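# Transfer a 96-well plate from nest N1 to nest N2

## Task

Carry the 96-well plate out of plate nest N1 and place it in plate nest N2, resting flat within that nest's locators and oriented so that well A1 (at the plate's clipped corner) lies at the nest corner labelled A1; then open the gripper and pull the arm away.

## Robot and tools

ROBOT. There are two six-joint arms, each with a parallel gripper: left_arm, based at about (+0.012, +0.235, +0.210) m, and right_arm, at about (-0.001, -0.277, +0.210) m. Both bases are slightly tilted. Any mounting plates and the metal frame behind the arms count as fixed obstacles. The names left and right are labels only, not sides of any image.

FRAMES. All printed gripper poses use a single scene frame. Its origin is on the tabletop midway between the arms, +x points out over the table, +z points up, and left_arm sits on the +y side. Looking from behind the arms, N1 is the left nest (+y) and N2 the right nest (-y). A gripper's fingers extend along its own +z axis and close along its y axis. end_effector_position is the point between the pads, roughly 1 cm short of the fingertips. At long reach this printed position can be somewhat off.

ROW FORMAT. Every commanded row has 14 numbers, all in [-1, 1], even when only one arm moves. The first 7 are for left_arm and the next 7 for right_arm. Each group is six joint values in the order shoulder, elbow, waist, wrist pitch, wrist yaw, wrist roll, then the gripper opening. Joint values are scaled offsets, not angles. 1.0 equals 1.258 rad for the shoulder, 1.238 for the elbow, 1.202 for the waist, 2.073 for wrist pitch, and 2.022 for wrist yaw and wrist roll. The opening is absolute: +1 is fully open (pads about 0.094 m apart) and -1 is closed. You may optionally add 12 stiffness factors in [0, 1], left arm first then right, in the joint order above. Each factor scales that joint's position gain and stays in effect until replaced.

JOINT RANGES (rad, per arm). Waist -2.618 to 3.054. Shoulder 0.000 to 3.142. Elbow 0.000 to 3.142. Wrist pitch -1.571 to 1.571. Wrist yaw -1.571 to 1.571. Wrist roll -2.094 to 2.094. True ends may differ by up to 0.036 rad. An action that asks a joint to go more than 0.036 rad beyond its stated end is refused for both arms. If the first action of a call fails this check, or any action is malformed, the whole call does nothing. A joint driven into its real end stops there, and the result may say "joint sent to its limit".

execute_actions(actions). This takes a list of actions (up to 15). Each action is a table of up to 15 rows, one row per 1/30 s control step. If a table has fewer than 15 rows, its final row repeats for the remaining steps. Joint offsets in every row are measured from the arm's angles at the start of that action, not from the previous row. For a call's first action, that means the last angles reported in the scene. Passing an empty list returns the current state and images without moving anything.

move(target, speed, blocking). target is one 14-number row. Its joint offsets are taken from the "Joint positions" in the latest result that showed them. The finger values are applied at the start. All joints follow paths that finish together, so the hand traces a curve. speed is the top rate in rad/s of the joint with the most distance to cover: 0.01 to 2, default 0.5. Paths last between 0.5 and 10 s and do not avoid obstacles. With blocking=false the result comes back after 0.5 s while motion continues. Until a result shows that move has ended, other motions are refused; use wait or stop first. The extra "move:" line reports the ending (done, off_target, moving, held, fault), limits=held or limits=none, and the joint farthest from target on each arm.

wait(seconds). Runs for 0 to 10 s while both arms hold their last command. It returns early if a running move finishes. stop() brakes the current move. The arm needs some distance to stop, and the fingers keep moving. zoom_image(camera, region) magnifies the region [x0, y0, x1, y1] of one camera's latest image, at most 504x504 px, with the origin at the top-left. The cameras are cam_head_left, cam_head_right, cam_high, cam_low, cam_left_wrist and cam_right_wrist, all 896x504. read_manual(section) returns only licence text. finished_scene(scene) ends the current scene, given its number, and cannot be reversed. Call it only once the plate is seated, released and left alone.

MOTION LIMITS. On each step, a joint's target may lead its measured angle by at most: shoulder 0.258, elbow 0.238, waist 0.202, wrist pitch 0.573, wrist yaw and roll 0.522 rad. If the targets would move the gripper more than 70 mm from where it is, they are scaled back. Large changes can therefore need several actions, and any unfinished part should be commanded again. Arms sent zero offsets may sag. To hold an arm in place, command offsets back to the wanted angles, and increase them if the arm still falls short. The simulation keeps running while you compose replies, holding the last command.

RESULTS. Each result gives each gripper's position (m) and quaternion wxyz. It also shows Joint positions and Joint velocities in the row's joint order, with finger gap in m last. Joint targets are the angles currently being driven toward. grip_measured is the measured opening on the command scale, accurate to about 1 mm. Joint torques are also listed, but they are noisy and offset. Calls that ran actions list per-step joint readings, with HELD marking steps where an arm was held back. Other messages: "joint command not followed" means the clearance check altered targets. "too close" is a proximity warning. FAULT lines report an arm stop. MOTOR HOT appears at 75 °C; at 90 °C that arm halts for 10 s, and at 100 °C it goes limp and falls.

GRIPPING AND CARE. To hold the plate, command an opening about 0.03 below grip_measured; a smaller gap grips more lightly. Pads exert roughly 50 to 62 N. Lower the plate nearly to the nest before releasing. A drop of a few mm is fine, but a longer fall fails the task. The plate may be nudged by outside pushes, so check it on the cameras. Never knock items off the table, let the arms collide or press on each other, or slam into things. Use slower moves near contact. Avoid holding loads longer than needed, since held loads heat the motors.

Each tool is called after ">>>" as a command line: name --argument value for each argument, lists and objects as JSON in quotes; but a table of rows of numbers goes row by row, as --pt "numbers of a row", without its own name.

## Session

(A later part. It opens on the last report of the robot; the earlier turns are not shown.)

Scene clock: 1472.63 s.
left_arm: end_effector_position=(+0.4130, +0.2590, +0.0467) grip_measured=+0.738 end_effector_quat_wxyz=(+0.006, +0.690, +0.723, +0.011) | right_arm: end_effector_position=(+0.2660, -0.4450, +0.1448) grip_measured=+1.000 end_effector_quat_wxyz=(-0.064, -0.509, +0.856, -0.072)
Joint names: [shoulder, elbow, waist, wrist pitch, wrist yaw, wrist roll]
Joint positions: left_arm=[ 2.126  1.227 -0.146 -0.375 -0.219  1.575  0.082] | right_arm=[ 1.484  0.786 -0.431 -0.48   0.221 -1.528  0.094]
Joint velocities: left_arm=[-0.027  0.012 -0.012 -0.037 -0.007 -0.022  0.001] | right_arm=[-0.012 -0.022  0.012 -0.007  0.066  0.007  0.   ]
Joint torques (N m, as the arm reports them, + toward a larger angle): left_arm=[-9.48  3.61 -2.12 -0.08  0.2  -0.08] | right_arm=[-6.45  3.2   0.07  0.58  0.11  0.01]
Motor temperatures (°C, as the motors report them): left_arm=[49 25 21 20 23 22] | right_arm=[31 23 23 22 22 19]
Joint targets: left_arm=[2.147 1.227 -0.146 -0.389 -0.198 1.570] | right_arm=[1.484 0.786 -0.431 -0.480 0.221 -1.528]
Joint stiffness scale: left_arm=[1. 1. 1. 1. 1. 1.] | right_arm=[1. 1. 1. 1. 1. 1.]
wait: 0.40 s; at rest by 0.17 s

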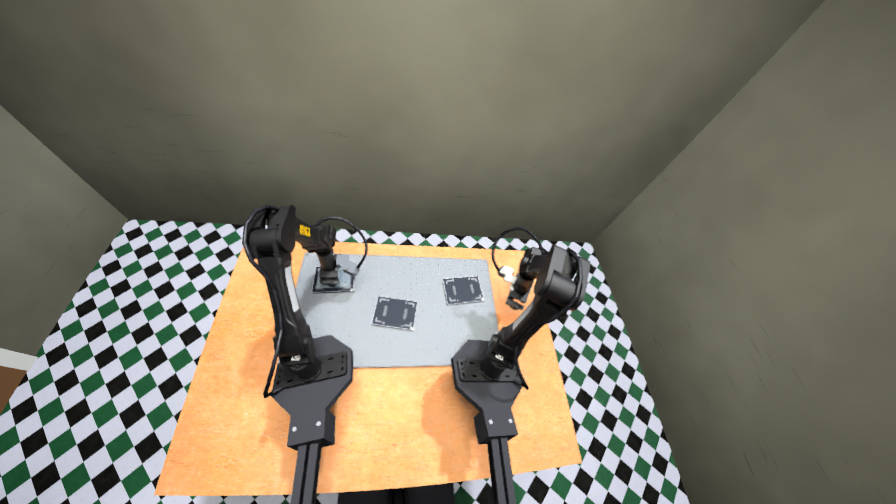

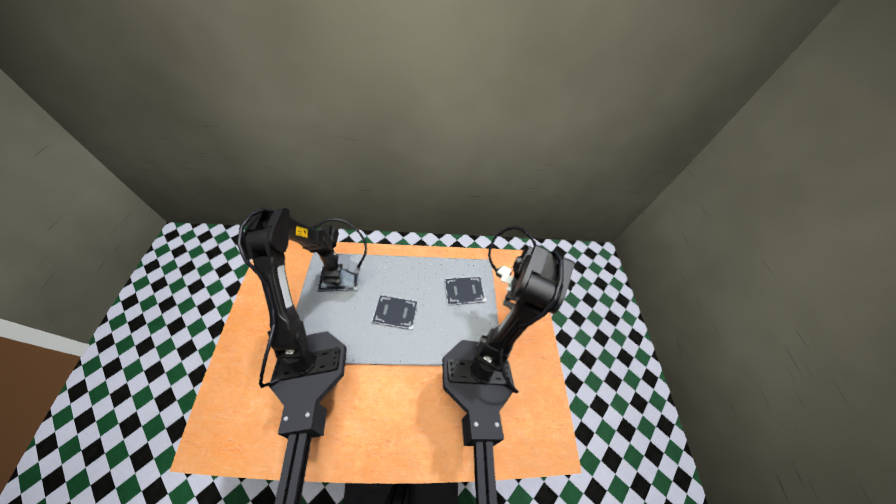

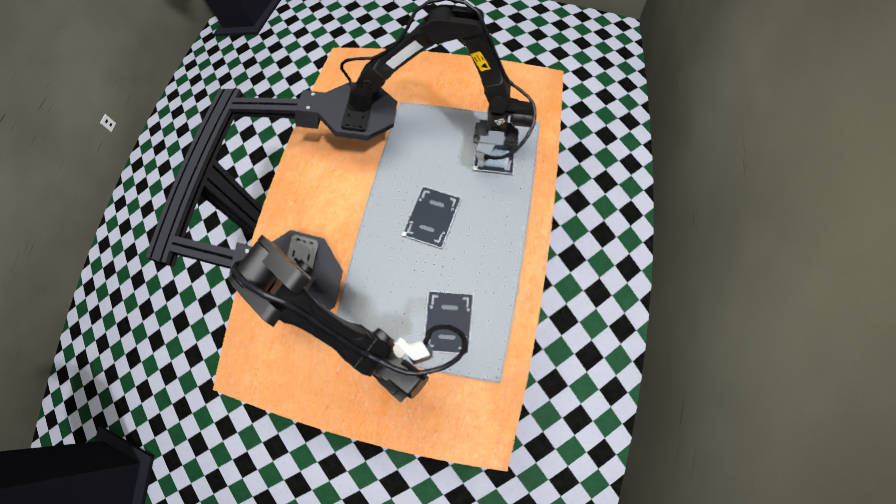

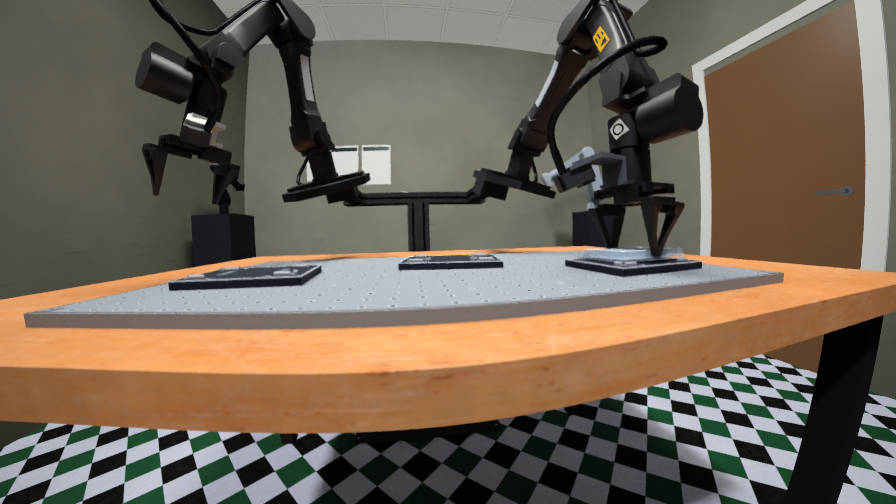

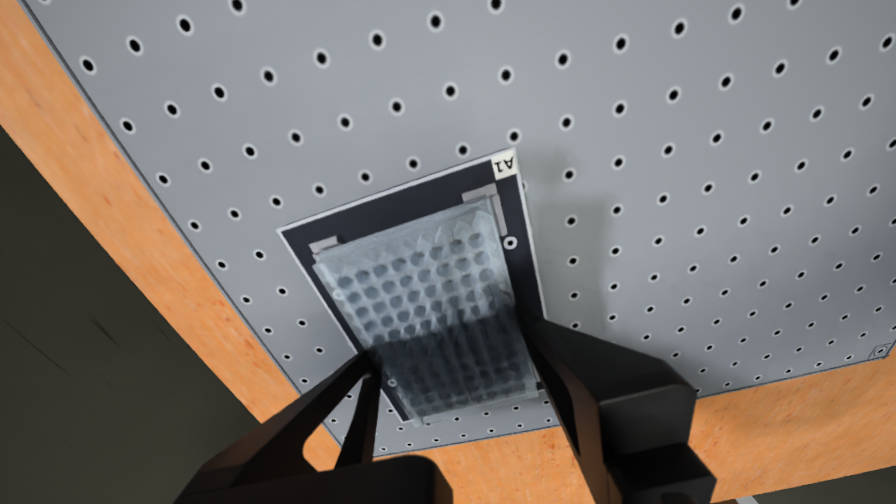

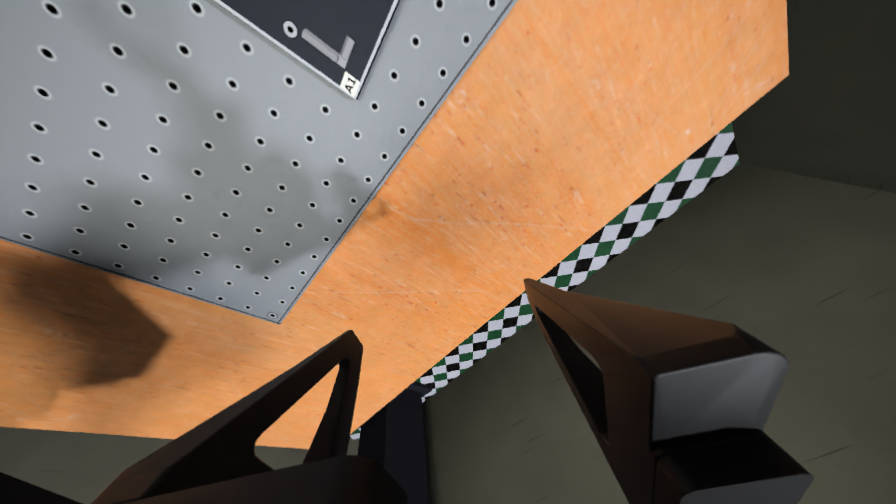

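>>> execute_actions --actions '[[[0.016,0,0,-0.0068,0.0104,-0.002,0.705,0,0,0,0,0,0,1],[0.021,0,0,-0.0067,0.0104,-0.002,0.705,0,0,0,0,0,0,1],[0.013,0,0,-0.0066,0.0104,-0.002,0.705,0,0,0,0,0,0,1],[0.021,0,0,-0.0065,0.0104,-0.002,0.705,0,0,0,0,0,0,1],[0.013,0,0,-0.0064,0.0104,-0.002,0.705,0,0,0,0,0,0,1],[0.021,0,0,-0.0063,0.0104,-0.002,0.705,0,0,0,0,0,0,1],[0.013,0,0,-0.0062,0.0104,-0.002,0.705,0,0,0,0,0,0,1],[0.021,0,0,-0.0061,0.0104,-0.002,0.705,0,0,0,0,0,0,1],[0.013,0,0,-0.006,0.0104,-0.002,0.705,0,0,0,0,0,0,1],[0.021,0,0,-0.0059,0.0104,-0.002,0.705,0,0,0,0,0,0,1],[0.013,0,0,-0.0058,0.0104,-0.002,0.705,0,0,0,0,0,0,1],[0.021,0,0,-0.0057,0.0104,-0.002,0.705,0,0,0,0,0,0,1],[0.013,0,0,-0.0056,0.0104,-0.002,0.705,0,0,0,0,0,0,1],[0.021,0,0,-0.0055,0.0104,-0.002,0.705,0,0,0,0,0,0,1],[0.016,0,0,-0.0055,0.0104,-0.002,0.705,0,0,0,0,0,0,1]]]'

Scene clock: 1514.70 s.
left_arm: end_effector_position=(+0.4130, +0.2590, +0.0467) grip_measured=+0.738 end_effector_quat_wxyz=(+0.006, +0.690, +0.723, +0.011) | right_arm: end_effector_position=(+0.2660, -0.4450, +0.1448) grip_measured=+1.000 end_effector_quat_wxyz=(-0.064, -0.509, +0.856, -0.072)
Joint names: [shoulder, elbow, waist, wrist pitch, wrist yaw, wrist roll]
Joint positions: left_arm=[ 2.126  1.227 -0.146 -0.375 -0.219  1.575  0.082] | right_arm=[ 1.484  0.786 -0.431 -0.48   0.221 -1.528  0.094]
Joint velocities: left_arm=[-0.002 -0.007 -0.017  0.007  0.022 -0.051  0.   ] | right_arm=[-0.002  0.022 -0.002 -0.051 -0.007 -0.051  0.   ]
Joint torques (N m, as the arm reports them, + toward a larger angle): left_arm=[-9.53  3.61 -2.12 -0.06  0.2  -0.07] | right_arm=[-6.48  3.18  0.08  0.59  0.11  0.03]
Motor temperatures (°C, as the motors report them): left_arm=[45 24 21 20 23 22] | right_arm=[31 23 23 22 22 19]
Joint targets: left_arm=[2.147 1.227 -0.146 -0.387 -0.198 1.571] | right_arm=[1.484 0.786 -0.431 -0.480 0.221 -1.528]
Joint stiffness scale: left_arm=[1. 1. 1. 1. 1. 1.] | right_arm=[1. 1. 1. 1. 1. 1.]
Step readings (joint positions):
0: left_arm=[2.126 1.227 -0.146 -0.375 -0.219 1.575] | right_arm=[1.484 0.786 -0.431 -0.480 0.221 -1.528]
1: left_arm=[2.126 1.227 -0.146 -0.375 -0.219 1.575] | right_arm=[1.484 0.786 -0.431 -0.480 0.221 -1.528]
2: left_arm=[2.126 1.227 -0.146 -0.375 -0.219 1.575] | right_arm=[1.484 0.786 -0.431 -0.480 0.221 -1.528]
4: left_arm=[2.126 1.227 -0.146 -0.375 -0.219 1.575] | right_arm=[1.484 0.786 -0.431 -0.480 0.221 -1.528]
8: left_arm=[2.126 1.227 -0.146 -0.375 -0.219 1.575] | right_arm=[1.484 0.786 -0.431 -0.480 0.221 -1.528]
15: Joint positions above

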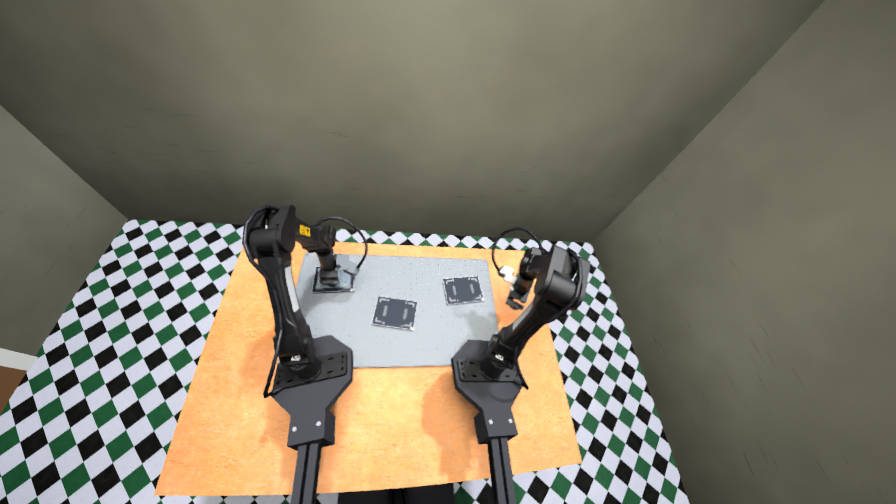

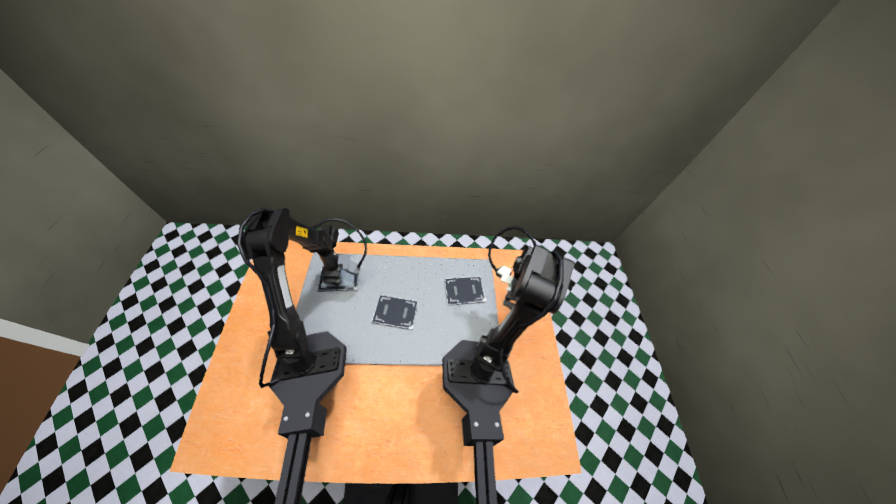

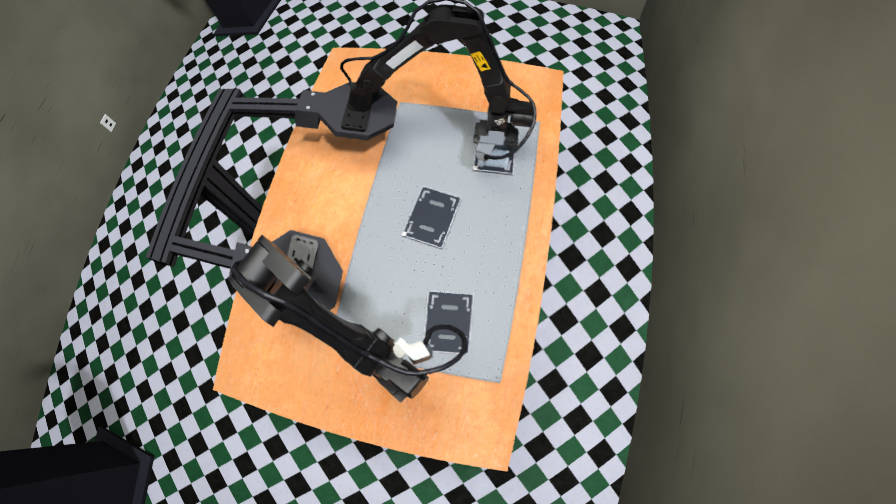

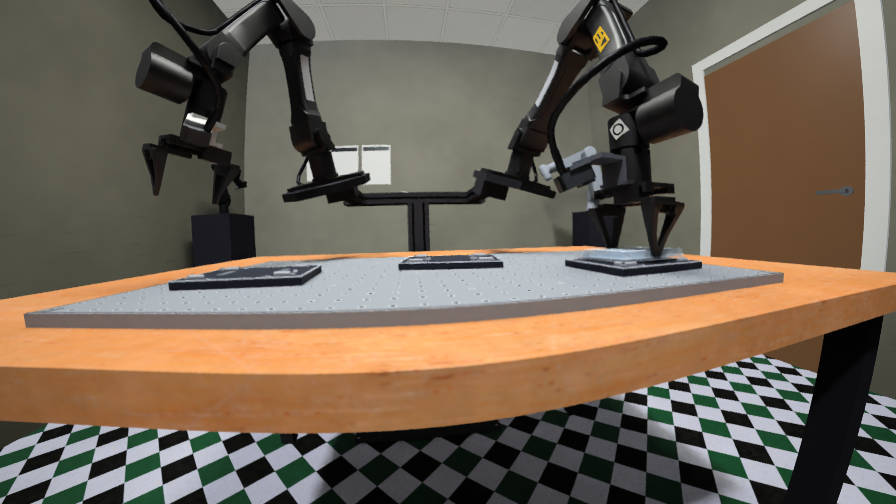

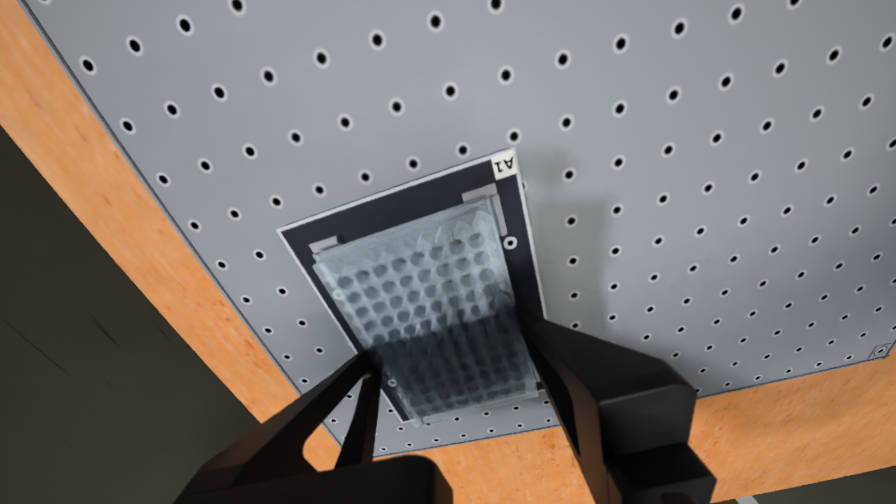

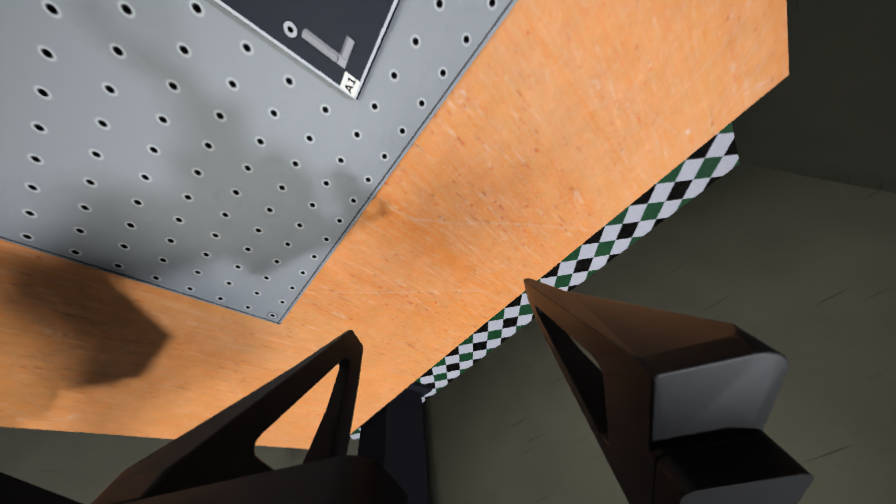

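>>> execute_actions --actions '[[[0.016,0,0,-0.004,0.0104,-0.002,0.705,0,0,0,0,0,0,1],[0.016,0,0,-0.003,0.0104,-0.002,0.705,0,0,0,0,0,0,1],[0.016,0,0,-0.002,0.0104,-0.002,0.705,0,0,0,0,0,0,1],[0.016,0,0,-0.0015,0.0104,-0.002,0.705,0,0,0,0,0,0,1],[0.016,0,0,-0.001,0.0104,-0.002,0.705,0,0,0,0,0,0,1],[0.016,0,0,-0.0007,0.0104,-0.002,0.705,0,0,0,0,0,0,1],[0.016,0,0,-0.0005,0.0104,-0.002,0.705,0,0,0,0,0,0,1],[0.017,0,0,-0.0005,0.0104,-0.002,0.705,0,0,0,0,0,0,1],[0.018,0,0,-0.0005,0.0104,-0.002,0.705,0,0,0,0,0,0,1],[0.019,0,0,-0.0005,0.0104,-0.002,0.705,0,0,0,0,0,0,1],[0.020,0,0,-0.0005,0.0104,-0.002,0.705,0,0,0,0,0,0,1]]]'

Scene clock: 1523.63 s.
left_arm: end_effector_position=(+0.4134, +0.2588, +0.0457) grip_measured=+0.738 end_effector_quat_wxyz=(+0.007, +0.691, +0.723, +0.012) | right_arm: end_effector_position=(+0.2660, -0.4450, +0.1448) grip_measured=+1.000 end_effector_quat_wxyz=(-0.064, -0.509, +0.856, -0.072)
Joint names: [shoulder, elbow, waist, wrist pitch, wrist yaw, wrist roll]
Joint positions: left_arm=[ 2.129  1.227 -0.146 -0.37  -0.219  1.577  0.082] | right_arm=[ 1.484  0.786 -0.431 -0.48   0.221 -1.528  0.094]
Joint velocities: left_arm=[-0.022 -0.012 -0.007  0.007  0.022  0.007  0.001] | right_arm=[ 0.007 -0.012 -0.012  0.022 -0.037 -0.007  0.   ]
Joint torques (N m, as the arm reports them, + toward a larger angle): left_arm=[-9.35  3.59 -2.13 -0.03  0.22 -0.1 ] | right_arm=[-6.46  3.18  0.07  0.59  0.1   0.03]
Motor temperatures (°C, as the motors report them): left_arm=[45 24 21 20 23 22] | right_arm=[31 23 23 22 22 19]
Joint targets: left_arm=[2.152 1.227 -0.146 -0.376 -0.198 1.572] | right_arm=[1.484 0.786 -0.431 -0.480 0.221 -1.528]
Joint stiffness scale: left_arm=[1. 1. 1. 1. 1. 1.] | right_arm=[1. 1. 1. 1. 1. 1.]
Step readings (joint positions):
0: left_arm=[2.126 1.227 -0.146 -0.375 -0.219 1.575] | right_arm=[1.484 0.786 -0.431 -0.480 0.221 -1.528]
1: left_arm=[2.126 1.227 -0.146 -0.375 -0.219 1.576] | right_arm=[1.484 0.786 -0.431 -0.480 0.221 -1.528]
2: left_arm=[2.126 1.227 -0.146 -0.375 -0.219 1.576] | right_arm=[1.484 0.786 -0.431 -0.480 0.221 -1.528]
4: left_arm=[2.126 1.227 -0.146 -0.374 -0.219 1.576] | right_arm=[1.484 0.786 -0.431 -0.480 0.221 -1.528]
8: left_arm=[2.126 1.227 -0.146 -0.373 -0.219 1.576] | right_arm=[1.484 0.786 -0.431 -0.480 0.221 -1.528]
15: Joint positions above

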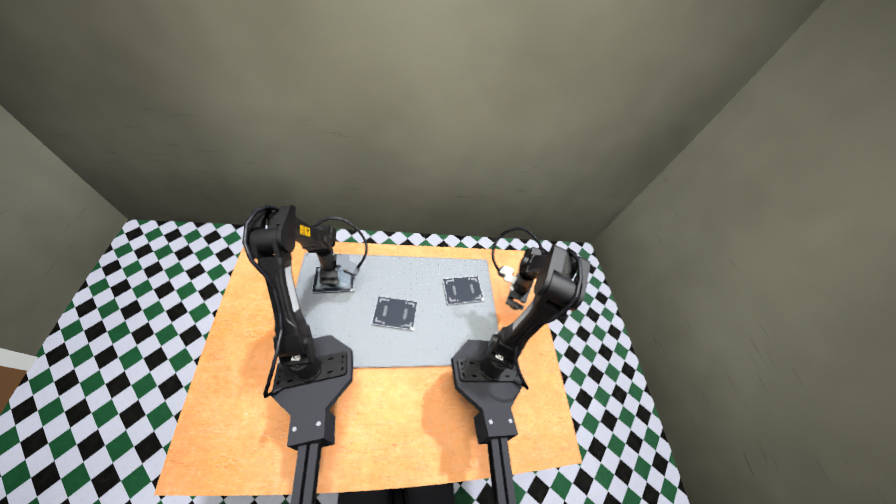

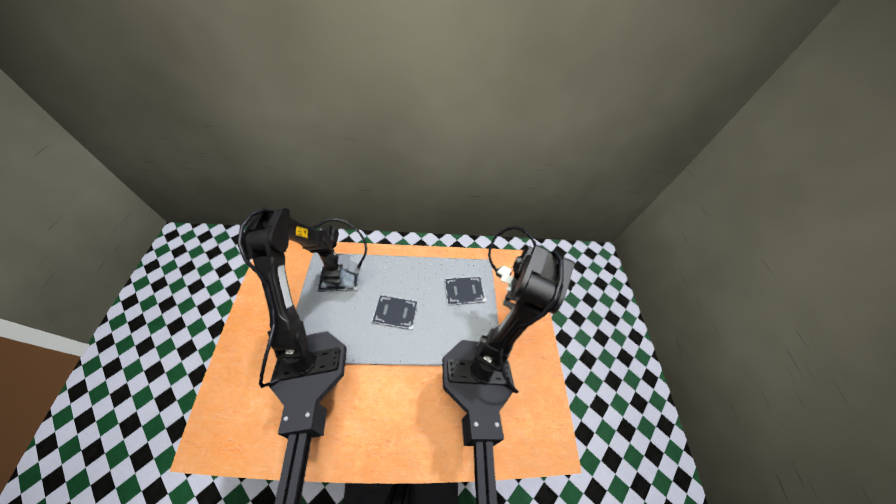

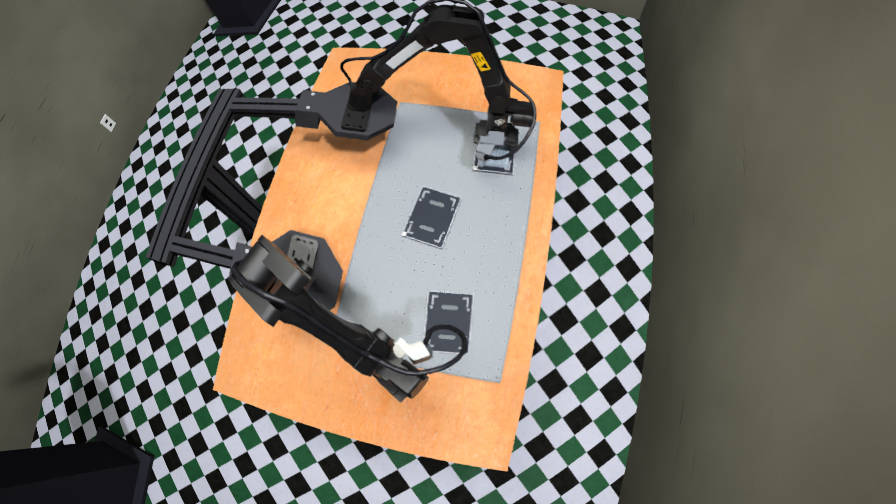

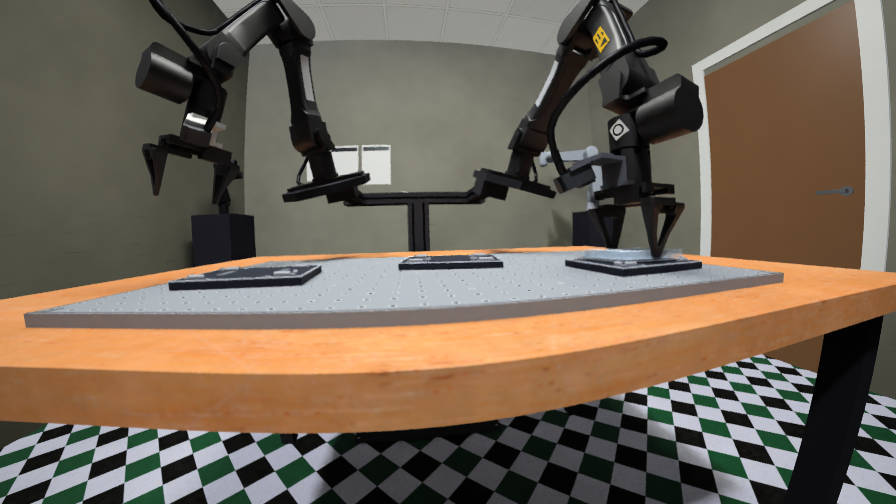

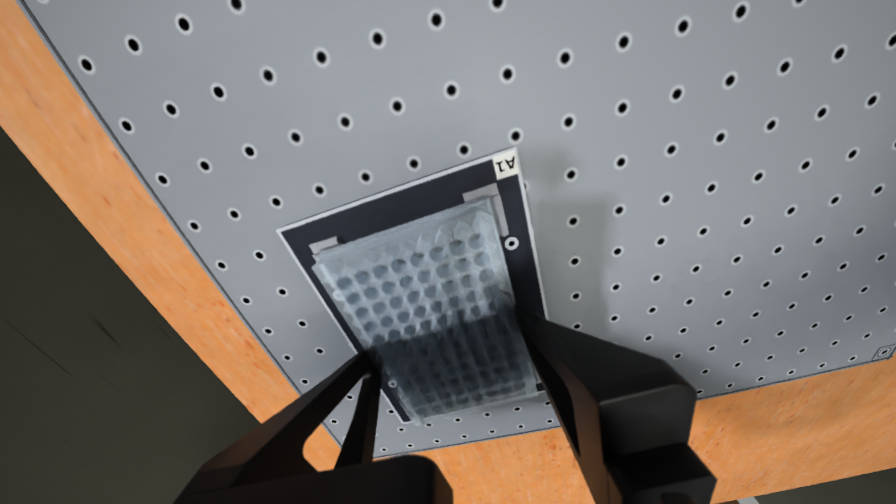

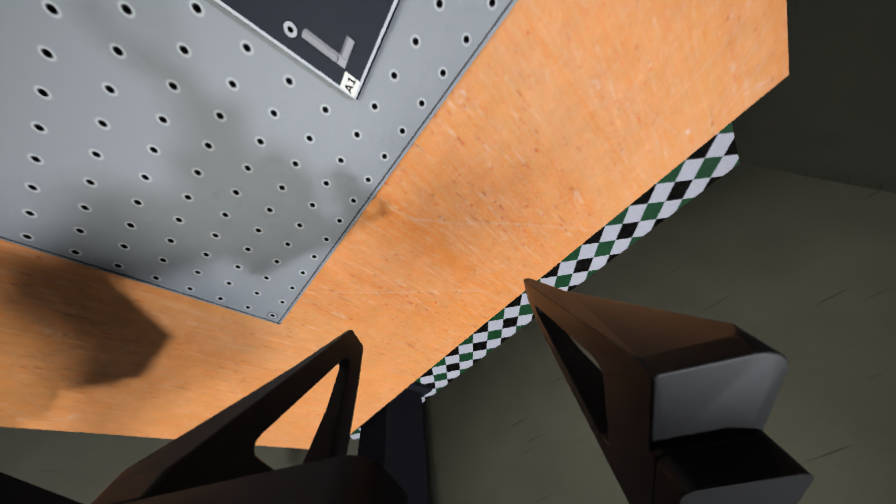

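>>> zoom_image --camera "cam_low" --region '[560,240,720,280]'

>>> zoom_image --camera "cam_left_wrist" --region '[290,160,540,310]'

Region (560, 240, 720, 280) of cam_low's 896x504 image, scaled by 3.150, with more detail than that image has; it fills the top 126 rows of this view, and the rest is white.

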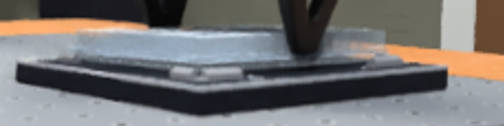

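Region (290, 160, 540, 310) of cam_left_wrist's 896x504 image, scaled by 2.016, with more detail than that image has; it fills the top 302 rows of this view, and the rest is white.

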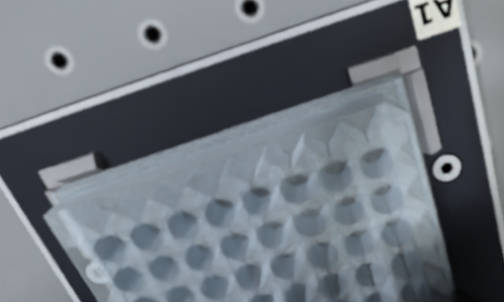

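>>> zoom_image --camera "cam_low" --region '[600,250,650,275]'

>>> zoom_image --camera "cam_low" --region '[660,243,710,268]'

>>> zoom_image --camera "cam_low" --region '[565,243,615,268]'

Region (600, 250, 650, 275) of cam_low's 896x504 image, scaled by 10.080, with more detail than that image has.

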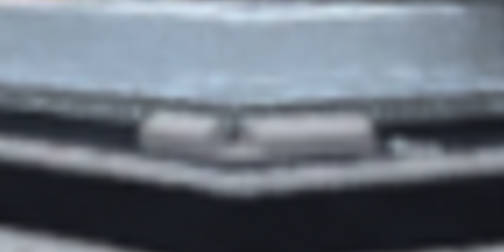

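Region (660, 243, 710, 268) of cam_low's 896x504 image, scaled by 10.080, with more detail than that image has.

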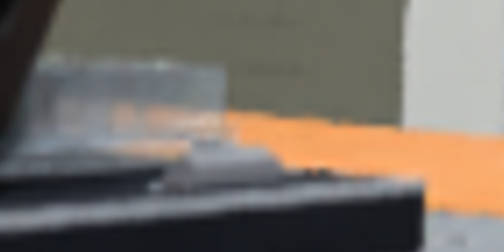

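Region (565, 243, 615, 268) of cam_low's 896x504 image, scaled by 10.080, with more detail than that image has.

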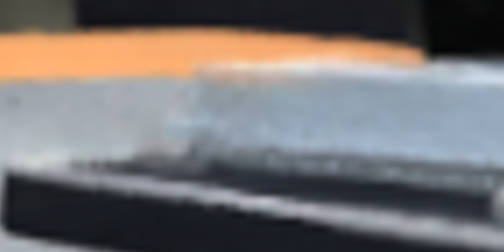

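>>> execute_actions --actions '[[[0.010,0,0,-0.004,0.0104,-0.003,0.705,0,0,0,0,0,0,1],[0.008,0,0,-0.008,0.0104,-0.003,0.705,0,0,0,0,0,0,1],[0.008,0,0,-0.011,0.0104,-0.003,0.705,0,0,0,0,0,0,1],[0.008,0,0,-0.013,0.0104,-0.003,0.705,0,0,0,0,0,0,1],[0.008,0,0,-0.0145,0.0104,-0.003,0.705,0,0,0,0,0,0,1],[0.008,0,0,-0.016,0.0104,-0.003,0.705,0,0,0,0,0,0,1],[0.008,0,0,-0.017,0.0104,-0.003,0.705,0,0,0,0,0,0,1],[0.008,0,0,-0.018,0.0104,-0.003,0.705,0,0,0,0,0,0,1]]]'

Scene clock: 1543.53 s.
left_arm: end_effector_position=(+0.4133, +0.2588, +0.0457) grip_measured=+0.738 end_effector_quat_wxyz=(+0.007, +0.691, +0.723, +0.011) | right_arm: end_effector_position=(+0.2660, -0.4450, +0.1448) grip_measured=+1.000 end_effector_quat_wxyz=(-0.064, -0.509, +0.856, -0.072)
Joint names: [shoulder, elbow, waist, wrist pitch, wrist yaw, wrist roll]
Joint positions: left_arm=[ 2.129  1.227 -0.146 -0.371 -0.219  1.577  0.082] | right_arm=[ 1.484  0.786 -0.431 -0.48   0.221 -1.528  0.094]
Joint velocities: left_arm=[ 0.012 -0.007 -0.012  0.022  0.007 -0.007  0.   ] | right_arm=[-0.017 -0.007  0.012 -0.066  0.022 -0.007  0.   ]
Joint torques (N m, as the arm reports them, + toward a larger angle): left_arm=[-10.38   3.6   -2.12  -0.29   0.2   -0.09] | right_arm=[-6.47  3.2   0.09  0.57  0.1   0.02]
Motor temperatures (°C, as the motors report them): left_arm=[45 24 21 20 23 22] | right_arm=[30 23 23 22 22 19]
Joint targets: left_arm=[2.140 1.227 -0.146 -0.408 -0.198 1.571] | right_arm=[1.484 0.786 -0.431 -0.480 0.221 -1.528]
Joint stiffness scale: left_arm=[1. 1. 1. 1. 1. 1.] | right_arm=[1. 1. 1. 1. 1. 1.]
Step readings (joint positions):
0: left_arm=[2.129 1.227 -0.146 -0.370 -0.219 1.577] | right_arm=[1.484 0.786 -0.431 -0.480 0.221 -1.528]
1: left_arm=[2.129 1.227 -0.146 -0.370 -0.219 1.577] | right_arm=[1.484 0.786 -0.431 -0.480 0.221 -1.528]
2: left_arm=[2.129 1.227 -0.146 -0.370 -0.219 1.577] | right_arm=[1.484 0.786 -0.431 -0.480 0.221 -1.528]
4: left_arm=[2.129 1.227 -0.146 -0.370 -0.219 1.577] | right_arm=[1.484 0.786 -0.431 -0.480 0.221 -1.528]
8: left_arm=[2.129 1.227 -0.146 -0.371 -0.219 1.577] | right_arm=[1.484 0.786 -0.431 -0.480 0.221 -1.528]
15: Joint positions above

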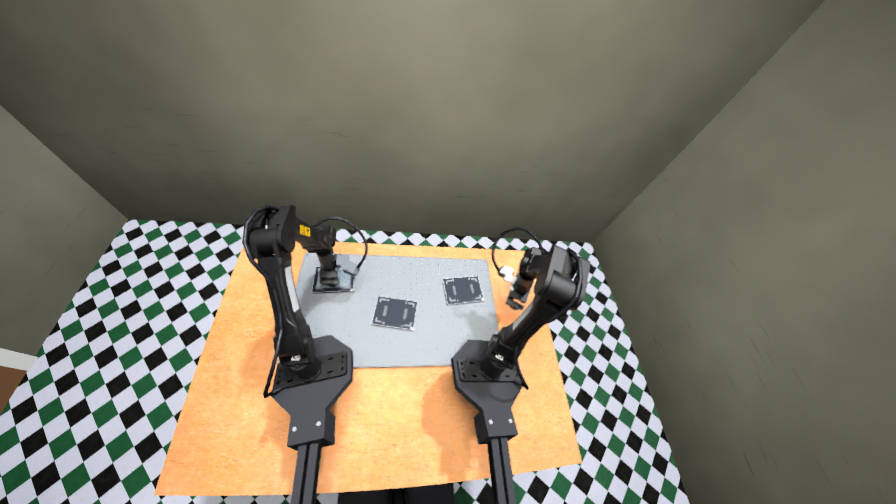

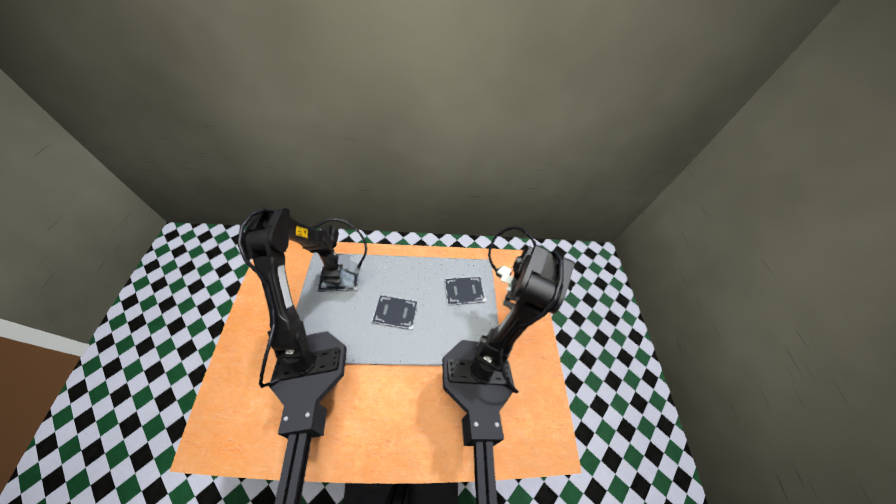

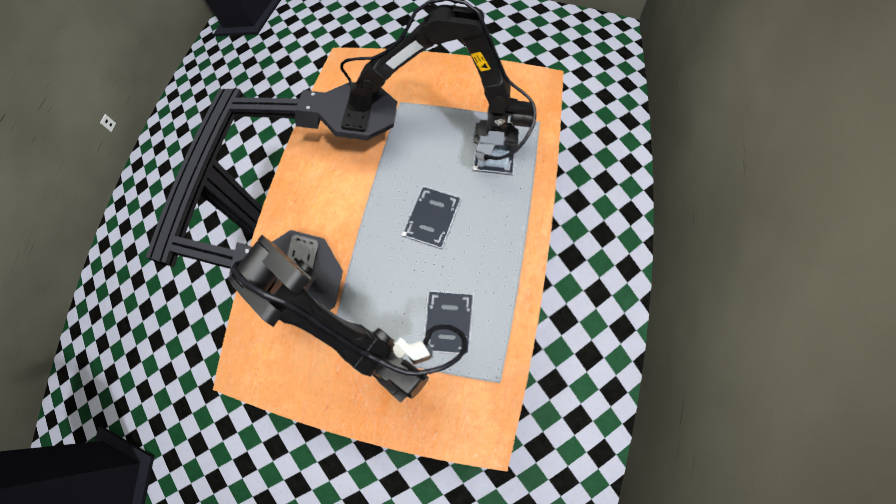

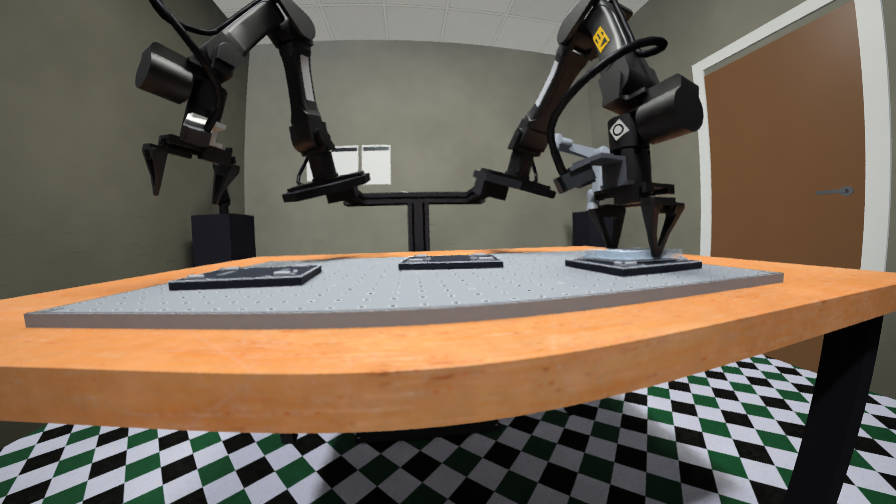

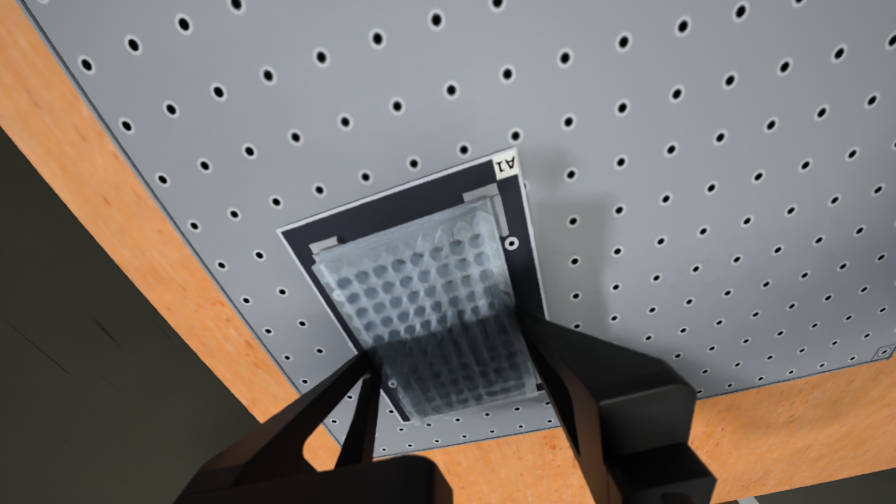

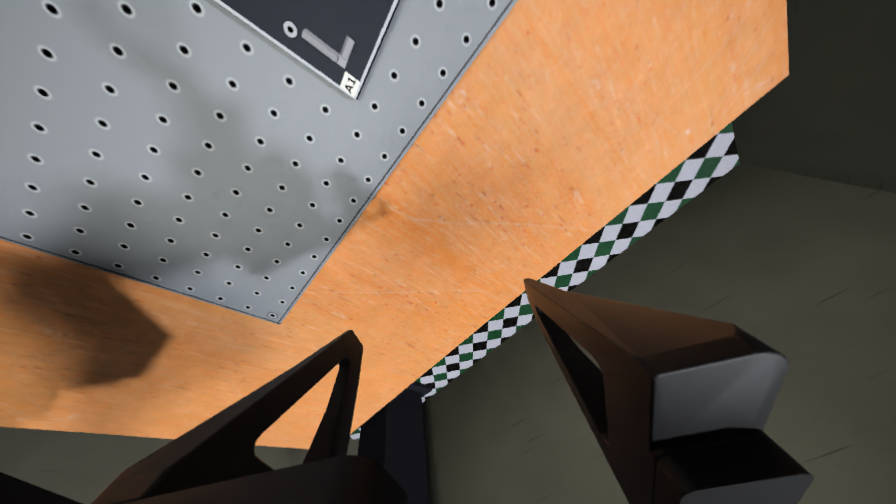

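>>> execute_actions --actions '[[[0.006,0,0,-0.017,0.0104,-0.003,0.705,0,0,0,0,0,0,1],[0.004,0,0,-0.019,0.0104,-0.003,0.705,0,0,0,0,0,0,1],[0.002,0,0,-0.021,0.0104,-0.003,0.705,0,0,0,0,0,0,1],[0.0,0,0,-0.022,0.0104,-0.003,0.705,0,0,0,0,0,0,1],[-0.004,0,0,-0.023,0.0104,-0.003,0.705,0,0,0,0,0,0,1],[-0.008,0,0,-0.024,0.0104,-0.003,0.705,0,0,0,0,0,0,1],[-0.012,0,0,-0.024,0.0104,-0.003,0.705,0,0,0,0,0,0,1],[-0.014,0,0,-0.024,0.0104,-0.003,0.705,0,0,0,0,0,0,1]]]'

Scene clock: 1555.07 s.
left_arm: end_effector_position=(+0.4133, +0.2589, +0.0461) grip_measured=+0.738 end_effector_quat_wxyz=(+0.007, +0.691, +0.723, +0.011) | right_arm: end_effector_position=(+0.2660, -0.4450, +0.1448) grip_measured=+1.000 end_effector_quat_wxyz=(-0.064, -0.509, +0.856, -0.072)
Joint names: [shoulder, elbow, waist, wrist pitch, wrist yaw, wrist roll]
Joint positions: left_arm=[ 2.128  1.227 -0.146 -0.372 -0.219  1.577  0.082] | right_arm=[ 1.484  0.786 -0.431 -0.48   0.221 -1.528  0.094]
Joint velocities: left_arm=[ 0.002 -0.002  0.007  0.007  0.037  0.007 -0.001] | right_arm=[-0.002  0.002 -0.002 -0.022 -0.037 -0.095  0.   ]
Joint torques (N m, as the arm reports them, + toward a larger angle): left_arm=[-12.6    3.58  -2.09  -0.4    0.19  -0.09] | right_arm=[-6.44  3.21  0.08  0.59  0.1   0.02]
Motor temperatures (°C, as the motors report them): left_arm=[45 24 21 20 23 22] | right_arm=[30 23 23 22 22 19]
Joint targets: left_arm=[2.112 1.227 -0.146 -0.421 -0.198 1.571] | right_arm=[1.484 0.786 -0.431 -0.480 0.221 -1.528]
Joint stiffness scale: left_arm=[1. 1. 1. 1. 1. 1.] | right_arm=[1. 1. 1. 1. 1. 1.]
Step readings (joint positions):
0: left_arm=[2.129 1.227 -0.146 -0.371 -0.219 1.577] | right_arm=[1.484 0.786 -0.431 -0.480 0.221 -1.528]
1: left_arm=[2.129 1.227 -0.146 -0.371 -0.219 1.577] | right_arm=[1.484 0.786 -0.431 -0.480 0.221 -1.528]
2: left_arm=[2.129 1.227 -0.146 -0.371 -0.219 1.577] | right_arm=[1.484 0.786 -0.431 -0.480 0.221 -1.528]
4: left_arm=[2.129 1.227 -0.146 -0.371 -0.219 1.577] | right_arm=[1.484 0.786 -0.431 -0.480 0.221 -1.528]
8: left_arm=[2.129 1.227 -0.146 -0.372 -0.219 1.577] | right_arm=[1.484 0.786 -0.431 -0.480 0.221 -1.528]
15: Joint positions above

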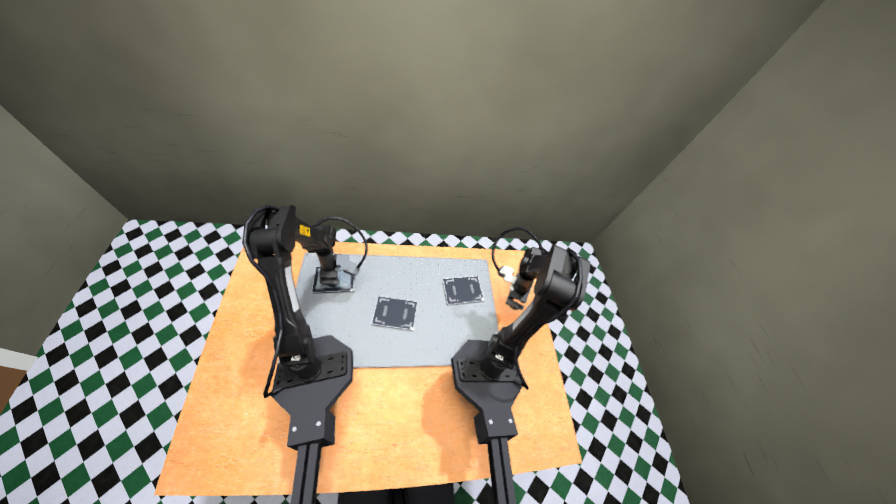

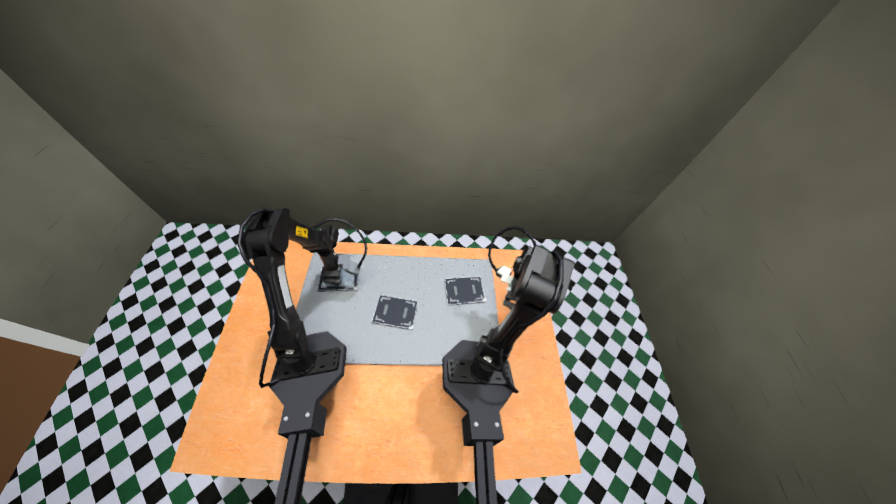

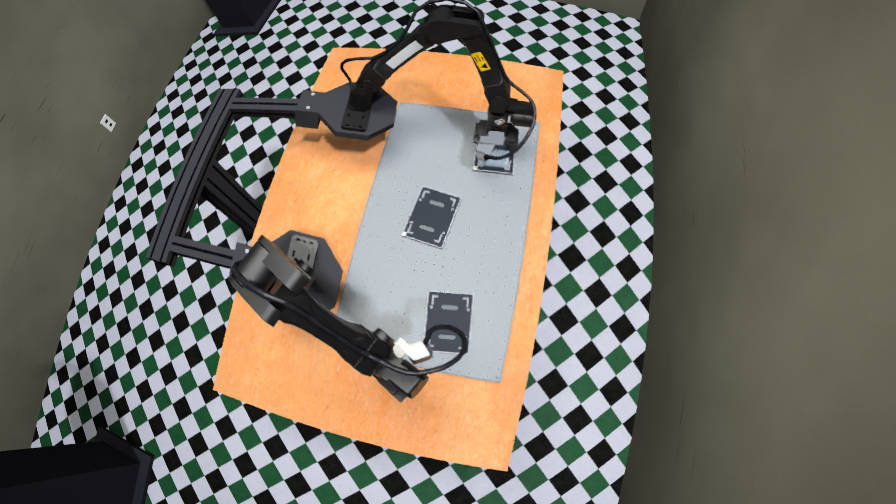

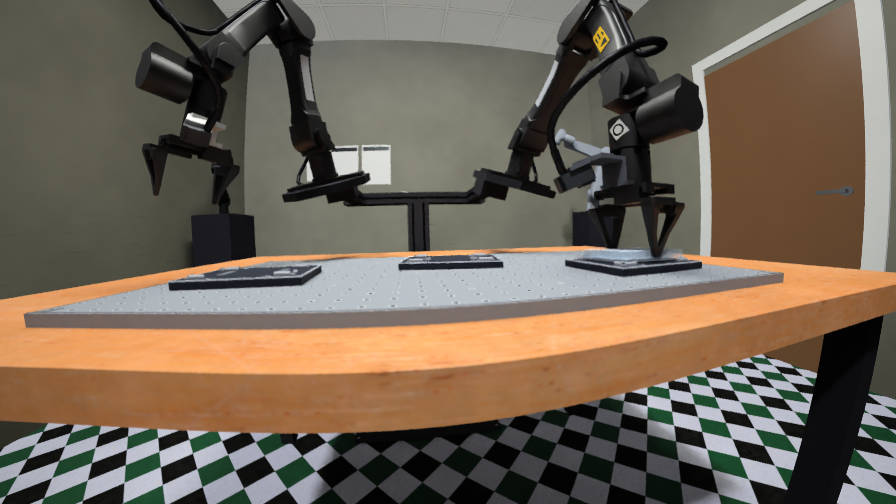

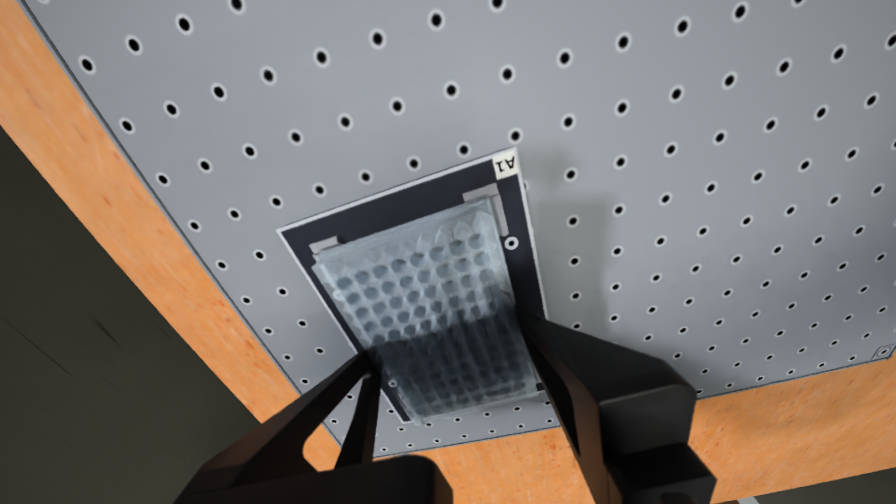

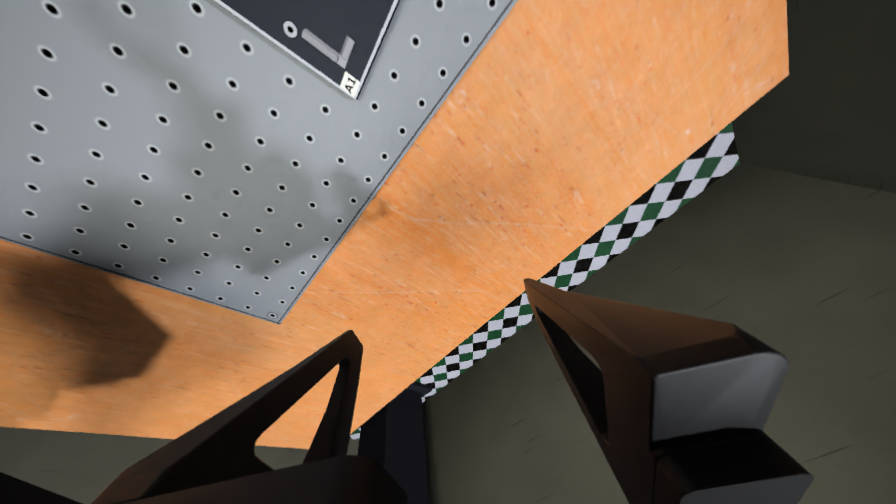

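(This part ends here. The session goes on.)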